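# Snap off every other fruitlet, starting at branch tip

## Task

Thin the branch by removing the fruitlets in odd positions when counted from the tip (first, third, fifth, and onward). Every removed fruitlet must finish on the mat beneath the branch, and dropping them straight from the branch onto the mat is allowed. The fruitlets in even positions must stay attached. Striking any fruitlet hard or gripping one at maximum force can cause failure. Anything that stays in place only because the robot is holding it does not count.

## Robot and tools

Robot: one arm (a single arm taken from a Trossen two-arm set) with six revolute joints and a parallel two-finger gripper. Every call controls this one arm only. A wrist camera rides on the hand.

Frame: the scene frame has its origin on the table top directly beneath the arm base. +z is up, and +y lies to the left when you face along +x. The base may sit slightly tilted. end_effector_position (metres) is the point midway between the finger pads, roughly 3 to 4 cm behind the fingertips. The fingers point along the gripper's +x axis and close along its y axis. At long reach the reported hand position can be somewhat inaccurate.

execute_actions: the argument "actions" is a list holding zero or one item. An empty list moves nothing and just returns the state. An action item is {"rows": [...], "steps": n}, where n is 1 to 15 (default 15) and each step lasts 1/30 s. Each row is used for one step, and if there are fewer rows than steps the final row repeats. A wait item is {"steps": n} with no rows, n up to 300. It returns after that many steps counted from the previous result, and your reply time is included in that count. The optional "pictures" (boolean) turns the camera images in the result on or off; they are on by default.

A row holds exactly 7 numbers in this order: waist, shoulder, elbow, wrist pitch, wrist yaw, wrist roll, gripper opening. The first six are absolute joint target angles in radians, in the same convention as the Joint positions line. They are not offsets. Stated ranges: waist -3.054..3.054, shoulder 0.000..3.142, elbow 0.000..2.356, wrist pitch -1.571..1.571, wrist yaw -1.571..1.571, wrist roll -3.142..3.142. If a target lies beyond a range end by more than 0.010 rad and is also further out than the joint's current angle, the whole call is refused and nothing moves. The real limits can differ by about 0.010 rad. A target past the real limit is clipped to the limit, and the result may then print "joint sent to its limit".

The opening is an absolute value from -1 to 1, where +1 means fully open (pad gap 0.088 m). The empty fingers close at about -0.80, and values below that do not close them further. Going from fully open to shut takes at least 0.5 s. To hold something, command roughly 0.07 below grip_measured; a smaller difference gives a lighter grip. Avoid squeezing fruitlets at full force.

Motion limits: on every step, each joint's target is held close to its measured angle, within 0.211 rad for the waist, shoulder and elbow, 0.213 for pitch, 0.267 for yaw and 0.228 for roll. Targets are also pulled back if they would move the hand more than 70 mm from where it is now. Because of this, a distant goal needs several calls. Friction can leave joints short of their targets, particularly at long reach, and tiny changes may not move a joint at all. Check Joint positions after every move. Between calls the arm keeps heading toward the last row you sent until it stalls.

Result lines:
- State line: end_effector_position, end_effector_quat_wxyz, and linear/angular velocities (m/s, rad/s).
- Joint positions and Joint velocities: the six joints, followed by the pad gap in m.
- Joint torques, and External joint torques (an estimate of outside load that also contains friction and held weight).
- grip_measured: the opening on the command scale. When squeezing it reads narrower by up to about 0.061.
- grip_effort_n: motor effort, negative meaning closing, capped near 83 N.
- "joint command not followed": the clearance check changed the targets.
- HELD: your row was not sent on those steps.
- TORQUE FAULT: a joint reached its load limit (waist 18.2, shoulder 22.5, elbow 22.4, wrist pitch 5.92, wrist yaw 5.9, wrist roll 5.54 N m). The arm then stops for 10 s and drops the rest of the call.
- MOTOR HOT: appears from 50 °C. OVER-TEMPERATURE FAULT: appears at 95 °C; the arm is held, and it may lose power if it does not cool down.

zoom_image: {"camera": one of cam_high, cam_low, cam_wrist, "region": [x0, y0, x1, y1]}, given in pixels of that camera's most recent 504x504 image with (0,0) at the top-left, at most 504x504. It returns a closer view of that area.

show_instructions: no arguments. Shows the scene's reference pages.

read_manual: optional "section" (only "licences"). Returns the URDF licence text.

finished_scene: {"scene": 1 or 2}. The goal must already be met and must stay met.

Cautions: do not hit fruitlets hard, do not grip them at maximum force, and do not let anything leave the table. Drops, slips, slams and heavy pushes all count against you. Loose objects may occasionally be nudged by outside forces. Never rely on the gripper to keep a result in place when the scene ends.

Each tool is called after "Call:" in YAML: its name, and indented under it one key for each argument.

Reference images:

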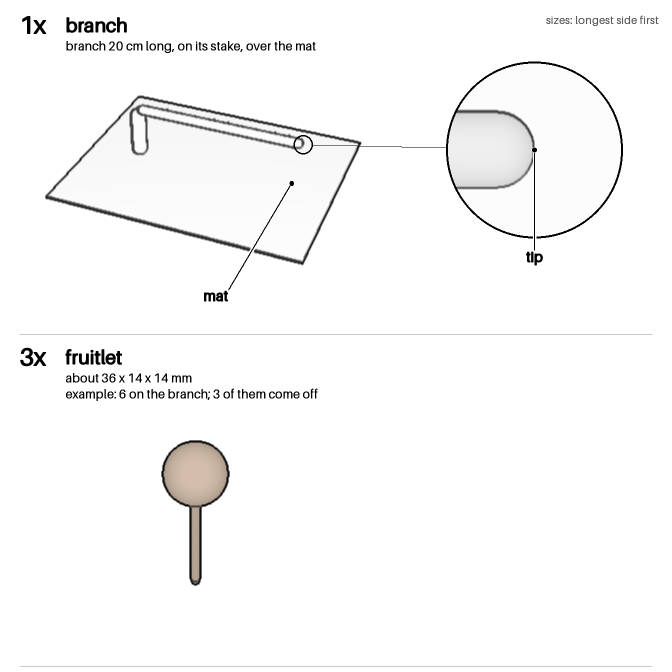

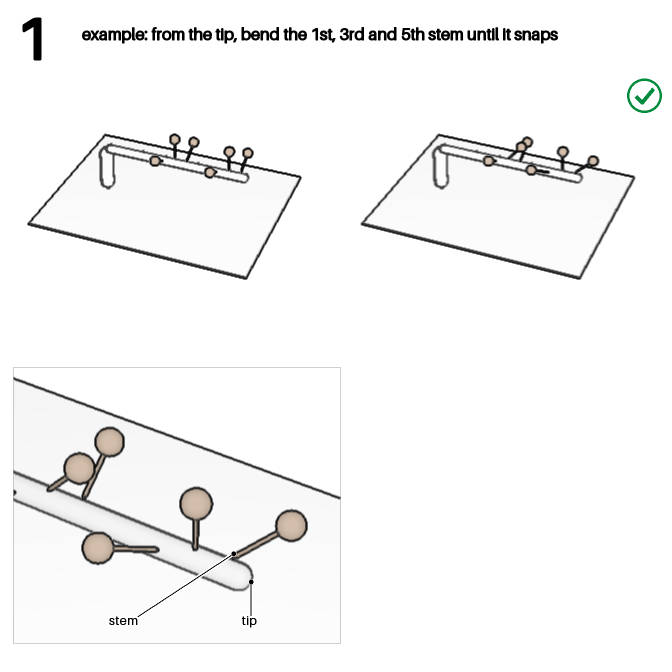

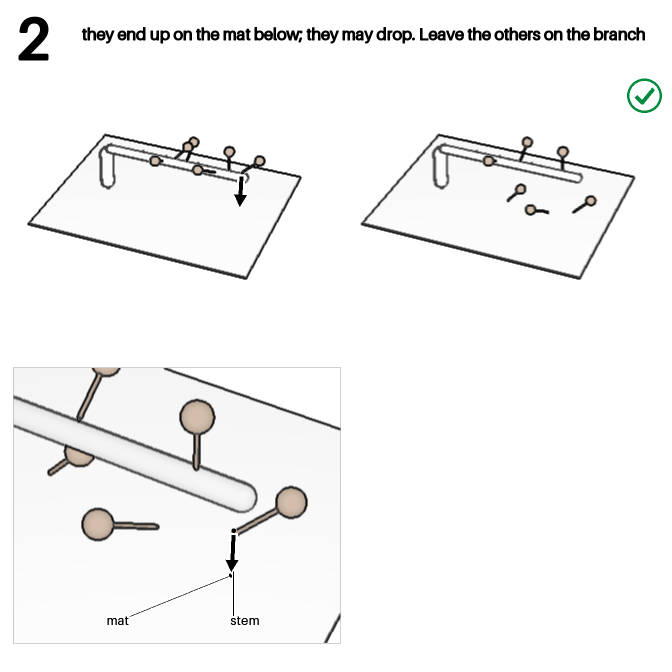

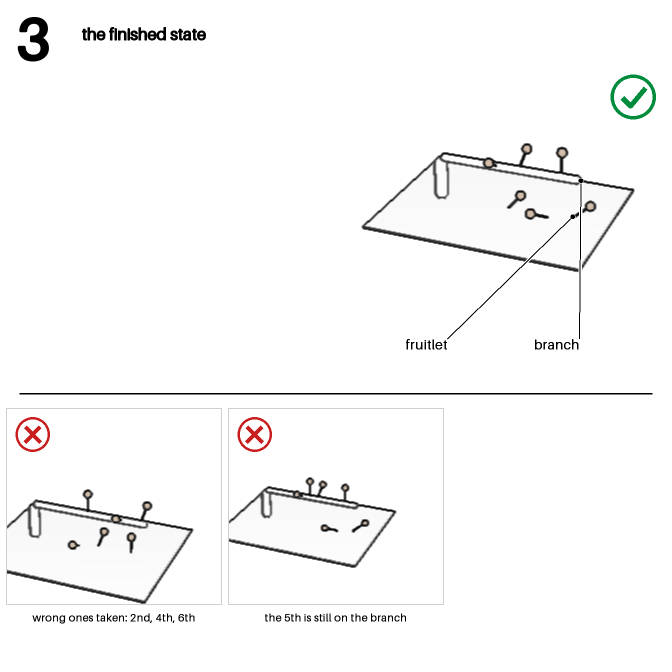

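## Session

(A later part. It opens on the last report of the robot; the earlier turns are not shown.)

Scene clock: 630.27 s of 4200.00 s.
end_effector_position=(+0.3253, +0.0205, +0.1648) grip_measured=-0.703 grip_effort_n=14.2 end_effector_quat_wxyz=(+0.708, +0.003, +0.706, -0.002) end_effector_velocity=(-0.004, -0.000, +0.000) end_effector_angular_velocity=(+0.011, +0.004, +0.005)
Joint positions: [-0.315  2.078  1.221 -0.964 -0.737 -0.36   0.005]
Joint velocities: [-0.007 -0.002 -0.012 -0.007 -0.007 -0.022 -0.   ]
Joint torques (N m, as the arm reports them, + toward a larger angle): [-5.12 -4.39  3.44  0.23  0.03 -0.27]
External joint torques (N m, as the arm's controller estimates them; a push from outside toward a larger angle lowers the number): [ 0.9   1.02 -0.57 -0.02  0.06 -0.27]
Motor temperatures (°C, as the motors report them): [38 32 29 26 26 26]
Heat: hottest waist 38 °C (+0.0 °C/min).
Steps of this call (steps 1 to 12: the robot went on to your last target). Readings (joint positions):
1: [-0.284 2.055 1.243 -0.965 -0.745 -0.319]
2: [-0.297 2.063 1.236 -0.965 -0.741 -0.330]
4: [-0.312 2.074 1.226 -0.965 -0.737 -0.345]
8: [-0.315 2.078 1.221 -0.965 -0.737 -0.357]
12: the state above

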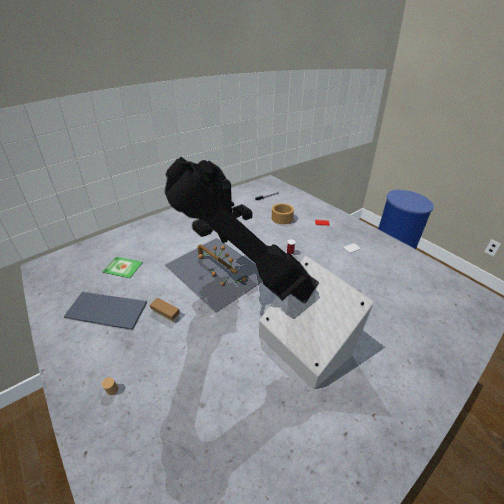

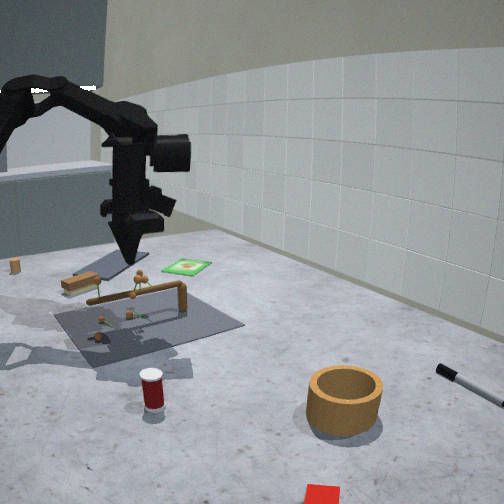

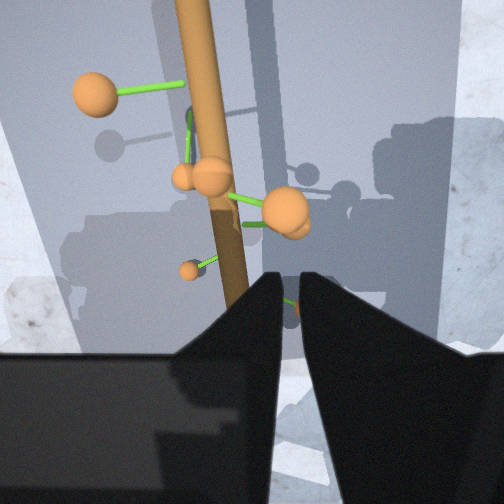

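Call:
execute_actions:
  actions:
    - {"rows":[[-0.31,2.083,1.21,-0.95,-0.737,-0.355,-0.7],[-0.305,2.086,1.203,-0.938,-0.738,-0.348,-0.7],[-0.3,2.088,1.197,-0.926,-0.739,-0.341,-0.7],[-0.295,2.091,1.191,-0.914,-0.74,-0.334,-0.7],[-0.29,2.093,1.185,-0.902,-0.741,-0.327,-0.7],[-0.285,2.096,1.179,-0.89,-0.742,-0.32,-0.7],[-0.28,2.098,1.173,-0.878,-0.743,-0.313,-0.7],[-0.275,2.101,1.167,-0.866,-0.744,-0.307,-0.7],[-0.27,2.103,1.161,-0.854,-0.745,-0.301,-0.7],[-0.265,2.106,1.155,-0.842,-0.746,-0.296,-0.7],[-0.26,2.108,1.149,-0.83,-0.747,-0.291,-0.7],[-0.256,2.11,1.144,-0.818,-0.748,-0.286,-0.7],[-0.252,2.112,1.139,-0.808,-0.749,-0.282,-0.7],[-0.248,2.114,1.135,-0.8,-0.75,-0.279,-0.7],[-0.246,2.115,1.133,-0.797,-0.75,-0.277,-0.7]],"steps":15}
  pictures: false

Call:
execute_actions:
  actions:
    - {"steps":10}

Call:
zoom_image:
  camera: "cam_low"
  region: [90, 240, 174, 310]

Scene clock: 644.70 s of 4200.00 s.
end_effector_position=(+0.3243, +0.0189, +0.1355) grip_measured=-0.703 grip_effort_n=14.2 end_effector_quat_wxyz=(+0.708, -0.002, +0.706, -0.001) end_effector_velocity=(-0.015, +0.000, -0.060) end_effector_angular_velocity=(+0.014, +0.047, -0.003)
Joint positions: [-0.258  2.1    1.152 -0.822 -0.744 -0.294  0.005]
Joint velocities: [ 0.115  0.056 -0.134  0.227 -0.022  0.11  -0.   ]
Joint torques (N m, as the arm reports them, + toward a larger angle): [-4.86 -4.31  3.12  0.27 -0.17  0.2 ]
External joint torques (N m, as the arm's controller estimates them; a push from outside toward a larger angle lowers the number): [ 1.24  1.39 -0.69  0.01 -0.14  0.2 ]
Motor temperatures (°C, as the motors report them): [38 32 29 26 26 26]
Heat: hottest waist 38 °C (+0.0 °C/min).
Steps of this call (steps 1 to 30: the robot went on to your last target; steps 31 to 90: nothing new was sent; then 10.93 s passed at rest; steps 91 to 105: all 15 steps of this action). Readings (joint positions):
91: [-0.315 2.078 1.220 -0.962 -0.737 -0.362]
92: [-0.315 2.078 1.218 -0.956 -0.737 -0.362]
94: [-0.311 2.078 1.212 -0.939 -0.737 -0.355]
98: [-0.292 2.083 1.191 -0.898 -0.738 -0.331]
105: the state above

Scene clock: 645.03 s of 4200.00 s.
end_effector_position=(+0.3238, +0.0189, +0.1308) grip_measured=-0.703 grip_effort_n=14.2 end_effector_quat_wxyz=(+0.708, -0.003, +0.706, -0.000) end_effector_velocity=(-0.002, +0.003, -0.000) end_effector_angular_velocity=(+0.024, +0.001, -0.003)
Joint positions: [-0.249  2.104  1.142 -0.8   -0.747 -0.284  0.005]
Joint velocities: [-0.002 -0.002 -0.007 -0.007 -0.022 -0.007  0.   ]
Joint torques (N m, as the arm reports them, + toward a larger angle): [-4.77 -4.26  2.99  0.26 -0.15  0.23]
External joint torques (N m, as the arm's controller estimates them; a push from outside toward a larger angle lowers the number): [ 1.19  1.3  -0.7   0.02 -0.12  0.23]
Motor temperatures (°C, as the motors report them): [38 32 29 26 26 26]
Heat: hottest waist 38 °C (+0.0 °C/min).
Steps of this call (steps 1 to 10: the robot went on to your last target). Readings (joint positions):
1: [-0.255 2.101 1.149 -0.816 -0.745 -0.291]
2: [-0.252 2.103 1.146 -0.812 -0.745 -0.289]
4: [-0.250 2.104 1.143 -0.806 -0.746 -0.286]
8: [-0.249 2.104 1.142 -0.801 -0.747 -0.284]
10: the state above

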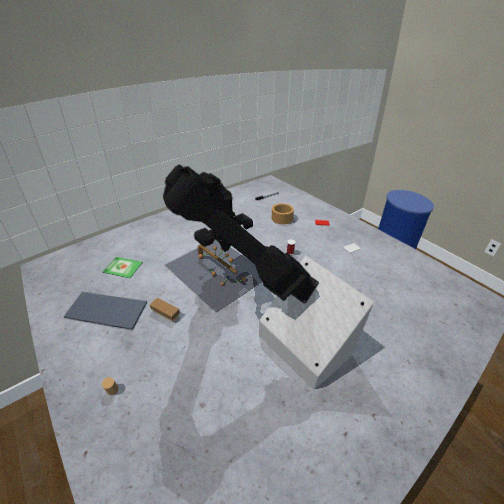

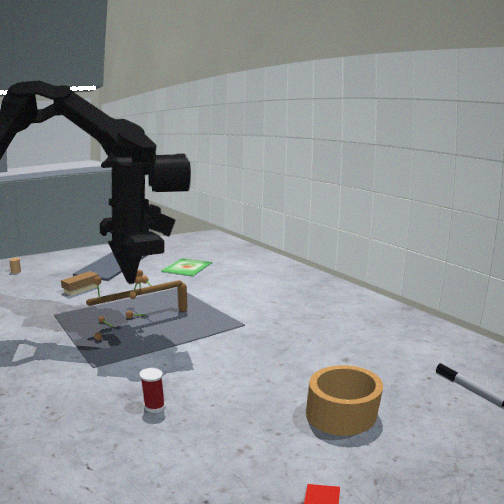

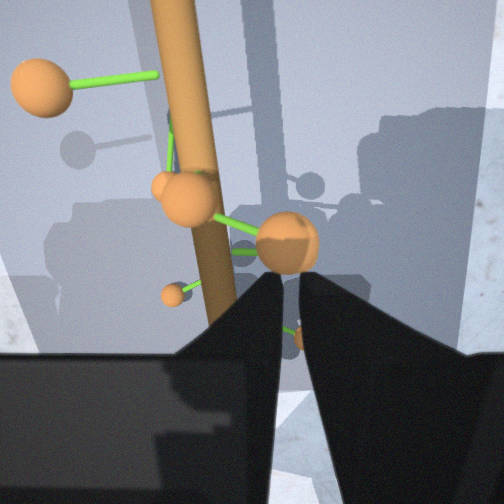

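Region (90, 240, 174, 310) of cam_low's 504x504 image, scaled by 6.000, with more detail than that image has.

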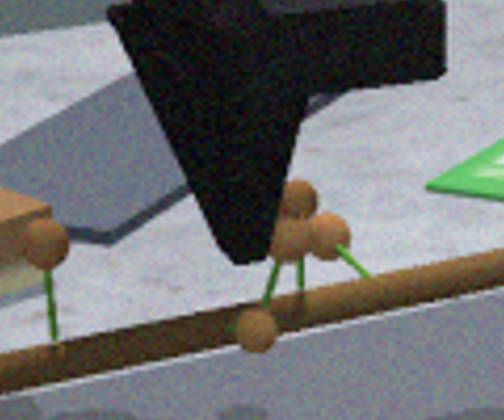

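Call:
execute_actions:
  actions:
    - {"rows":[[-0.248,2.12,1.15,-0.8,-0.75,-0.28,-0.7],[-0.247,2.126,1.157,-0.8,-0.75,-0.278,-0.7],[-0.246,2.131,1.163,-0.8,-0.751,-0.276,-0.7],[-0.245,2.136,1.169,-0.801,-0.751,-0.275,-0.7],[-0.244,2.141,1.175,-0.801,-0.751,-0.273,-0.7],[-0.243,2.146,1.181,-0.801,-0.751,-0.272,-0.7],[-0.242,2.151,1.187,-0.801,-0.752,-0.27,-0.7],[-0.241,2.156,1.193,-0.802,-0.752,-0.269,-0.7],[-0.24,2.161,1.199,-0.802,-0.752,-0.267,-0.7],[-0.239,2.166,1.205,-0.802,-0.752,-0.266,-0.7],[-0.238,2.171,1.211,-0.802,-0.753,-0.264,-0.7],[-0.237,2.176,1.217,-0.803,-0.753,-0.263,-0.7],[-0.236,2.181,1.223,-0.803,-0.753,-0.261,-0.7],[-0.235,2.186,1.229,-0.803,-0.753,-0.26,-0.7],[-0.234,2.191,1.235,-0.803,-0.753,-0.258,-0.7]],"steps":15}

Scene clock: 657.10 s of 4200.00 s.
end_effector_position=(+0.3396, +0.0140, +0.1257) grip_measured=-0.703 grip_effort_n=14.2 end_effector_quat_wxyz=(+0.708, -0.001, +0.707, -0.001) end_effector_velocity=(+0.032, -0.010, -0.015) end_effector_angular_velocity=(-0.005, +0.033, -0.022)
Joint positions: [-0.24   2.165  1.211 -0.801 -0.749 -0.268  0.005]
Joint velocities: [ 0.032  0.149  0.173 -0.037  0.007  0.037 -0.   ]
Joint torques (N m, as the arm reports them, + toward a larger angle): [-5.05 -4.47  4.81  0.   -0.16  0.21]
External joint torques (N m, as the arm's controller estimates them; a push from outside toward a larger angle lowers the number): [ 1.2   1.31  1.2  -0.23 -0.14  0.21]
Motor temperatures (°C, as the motors report them): [38 31 29 26 26 26]
Heat: hottest waist 38 °C (+0.0 °C/min).
Steps of this call (steps 1 to 30: the robot went on to your last target; steps 31 to 90: nothing new was sent; then 8.57 s passed at rest; steps 91 to 105: all 15 steps of this action). Readings (joint positions):
91: [-0.249 2.105 1.141 -0.799 -0.747 -0.283]
92: [-0.249 2.106 1.142 -0.799 -0.747 -0.283]
94: [-0.249 2.113 1.147 -0.799 -0.747 -0.283]
98: [-0.247 2.132 1.168 -0.799 -0.747 -0.278]
105: the state above

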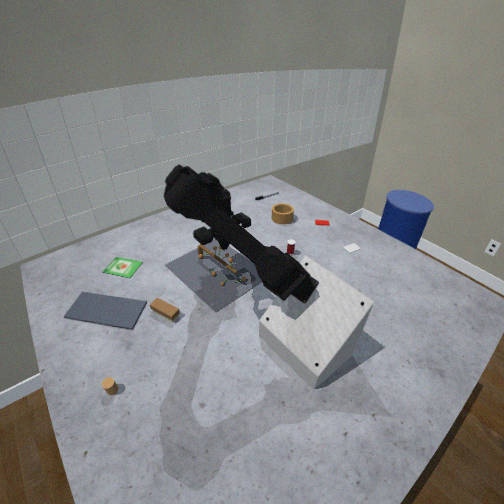

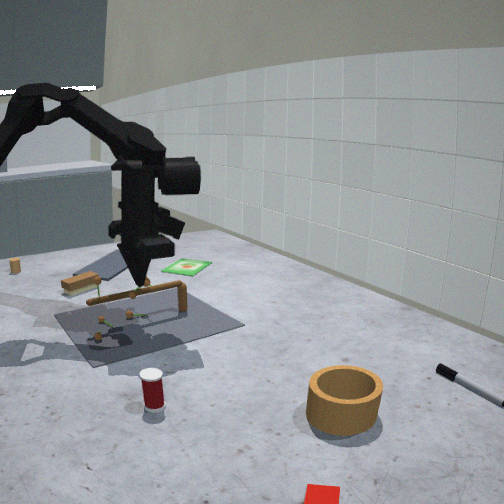

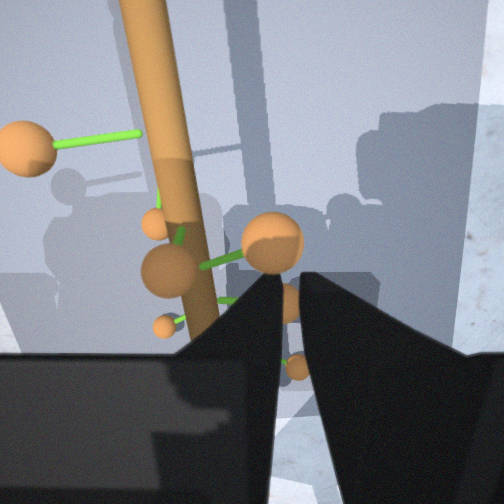

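Call:
execute_actions:
  actions:
    - {"rows":[[-0.226,2.188,1.238,-0.803,-0.754,-0.25,-0.7],[-0.223,2.19,1.243,-0.803,-0.754,-0.247,-0.7],[-0.221,2.193,1.249,-0.803,-0.755,-0.245,-0.7],[-0.219,2.197,1.255,-0.804,-0.755,-0.243,-0.7],[-0.217,2.201,1.261,-0.804,-0.755,-0.241,-0.7],[-0.215,2.205,1.267,-0.804,-0.756,-0.239,-0.7],[-0.213,2.209,1.273,-0.804,-0.756,-0.237,-0.7],[-0.211,2.213,1.279,-0.805,-0.756,-0.235,-0.7],[-0.209,2.217,1.285,-0.805,-0.757,-0.233,-0.7],[-0.208,2.221,1.291,-0.805,-0.757,-0.231,-0.7],[-0.207,2.225,1.297,-0.806,-0.757,-0.229,-0.7],[-0.206,2.229,1.303,-0.806,-0.758,-0.227,-0.7],[-0.205,2.233,1.309,-0.806,-0.758,-0.225,-0.7],[-0.204,2.237,1.315,-0.807,-0.758,-0.223,-0.7],[-0.203,2.241,1.321,-0.807,-0.759,-0.22,-0.7]],"steps":15}

Scene clock: 669.63 s of 4200.00 s.
end_effector_position=(+0.3601, +0.0178, +0.1191) grip_measured=-0.703 grip_effort_n=14.2 end_effector_quat_wxyz=(+0.708, -0.004, +0.706, +0.001) end_effector_velocity=(+0.043, -0.000, -0.007) end_effector_angular_velocity=(+0.012, -0.026, -0.008)
Joint positions: [-0.209  2.218  1.297 -0.804 -0.754 -0.233  0.005]
Joint velocities: [ 0.027  0.115  0.178 -0.007 -0.022  0.066 -0.   ]
Joint torques (N m, as the arm reports them, + toward a larger angle): [-5.31 -4.74  4.74 -0.03 -0.14  0.21]
External joint torques (N m, as the arm's controller estimates them; a push from outside toward a larger angle lowers the number): [ 1.33  1.55  1.05 -0.27 -0.12  0.21]
Motor temperatures (°C, as the motors report them): [38 31 30 26 26 26]
Heat: hottest waist 38 °C (+0.0 °C/min).
Steps of this call (steps 1 to 30: the robot went on to your last target; steps 31 to 90: nothing new was sent; then 9.03 s passed at rest; steps 91 to 105: all 15 steps of this action). Readings (joint positions):
91: [-0.236 2.179 1.227 -0.801 -0.750 -0.262]
92: [-0.235 2.179 1.228 -0.801 -0.750 -0.260]
94: [-0.229 2.181 1.234 -0.802 -0.750 -0.255]
98: [-0.219 2.191 1.256 -0.803 -0.752 -0.247]
105: the state above

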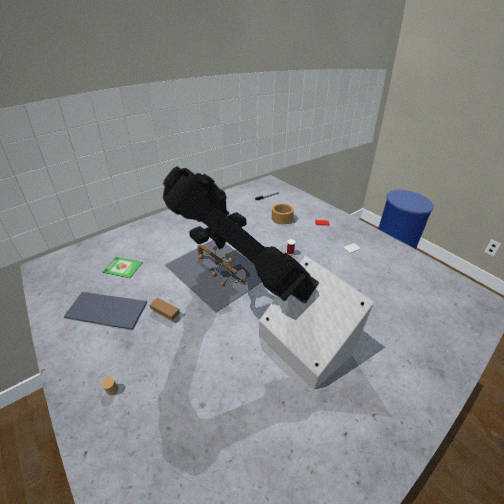

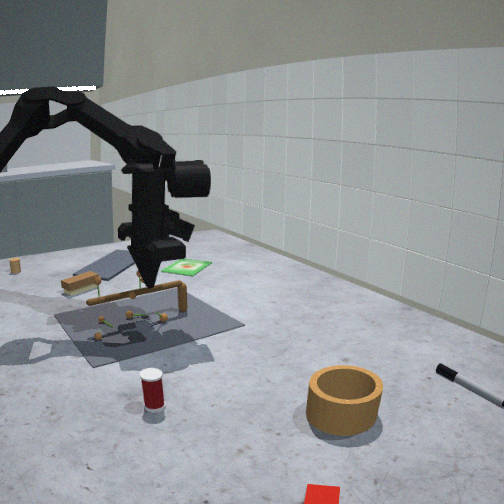

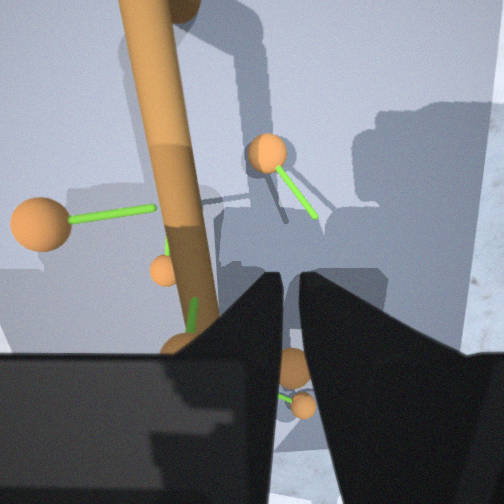

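Call:
execute_actions:
  actions:
    - {"rows":[[-0.215,2.235,1.325,-0.83,-0.757,-0.235,-0.7],[-0.228,2.23,1.34,-0.86,-0.754,-0.252,-0.7],[-0.241,2.224,1.355,-0.89,-0.751,-0.269,-0.7],[-0.254,2.218,1.37,-0.92,-0.748,-0.286,-0.7],[-0.267,2.212,1.385,-0.95,-0.745,-0.303,-0.7],[-0.28,2.206,1.4,-0.98,-0.742,-0.32,-0.7],[-0.293,2.2,1.415,-1.01,-0.739,-0.337,-0.7],[-0.306,2.195,1.43,-1.04,-0.736,-0.354,-0.7]],"steps":15}

Scene clock: 678.27 s of 4200.00 s.
end_effector_position=(+0.3643, +0.0142, +0.1689) grip_measured=-0.703 grip_effort_n=14.2 end_effector_quat_wxyz=(+0.710, +0.004, +0.704, -0.003) end_effector_velocity=(-0.008, +0.010, +0.005) end_effector_angular_velocity=(+0.039, +0.040, +0.002)
Joint positions: [-0.306  2.202  1.422 -1.029 -0.741 -0.343  0.005]
Joint velocities: [-0.002 -0.002  0.022 -0.095 -0.022 -0.051 -0.   ]
Joint torques (N m, as the arm reports them, + toward a larger angle): [-5.45 -6.77  4.91 -0.05  0.12 -0.26]
External joint torques (N m, as the arm's controller estimates them; a push from outside toward a larger angle lowers the number): [ 1.24 -0.97  1.04 -0.27  0.12 -0.26]
Motor temperatures (°C, as the motors report them): [38 31 30 26 26 26]
Heat: hottest waist 38 °C (+0.0 °C/min).
Steps of this call (steps 1 to 30: the robot went on to your last target; steps 31 to 90: nothing new was sent; then 5.13 s passed at rest; steps 91 to 105: all 15 steps of this action). Readings (joint positions):
91: [-0.206 2.229 1.315 -0.810 -0.755 -0.226]
92: [-0.208 2.229 1.318 -0.824 -0.755 -0.228]
94: [-0.219 2.229 1.332 -0.862 -0.755 -0.247]
98: [-0.266 2.224 1.382 -0.962 -0.747 -0.304]
105: the state above

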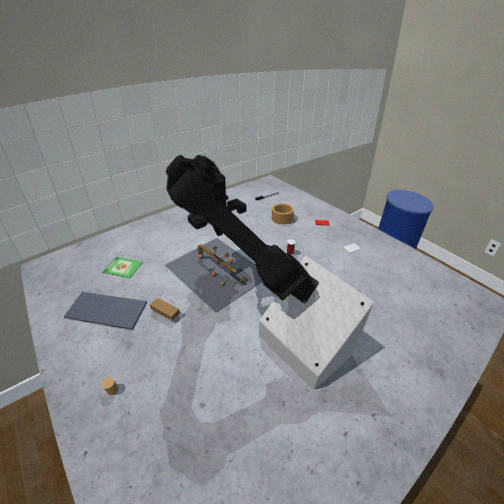

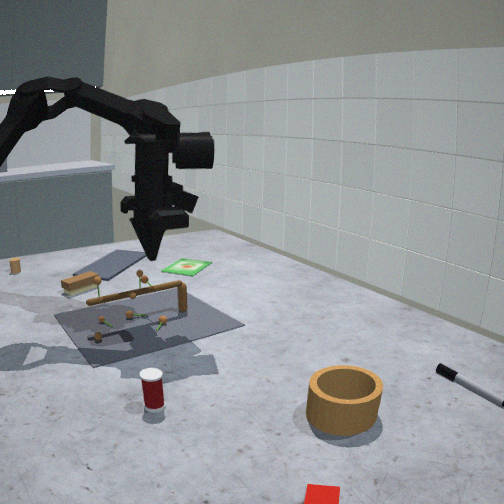

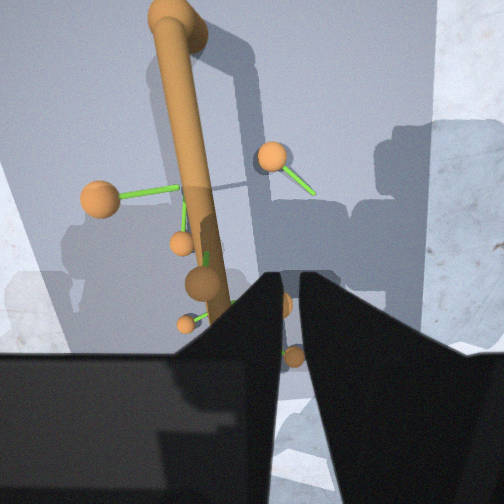

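Call:
zoom_image:
  camera: "cam_low"
  region: [40, 250, 260, 380]

Region (40, 250, 260, 380) of cam_low's 504x504 image, scaled by 2.291, with more detail than that image has; it fills the top 298 rows of this view, and the rest is white.

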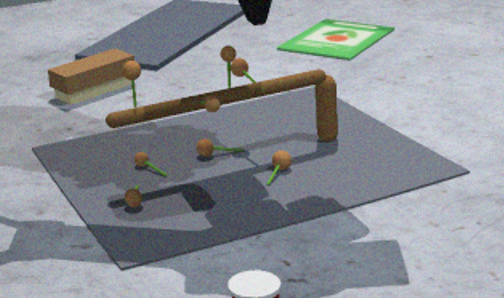

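Call:
finished_scene:
  scene: 1

The scene is finished: the task was done.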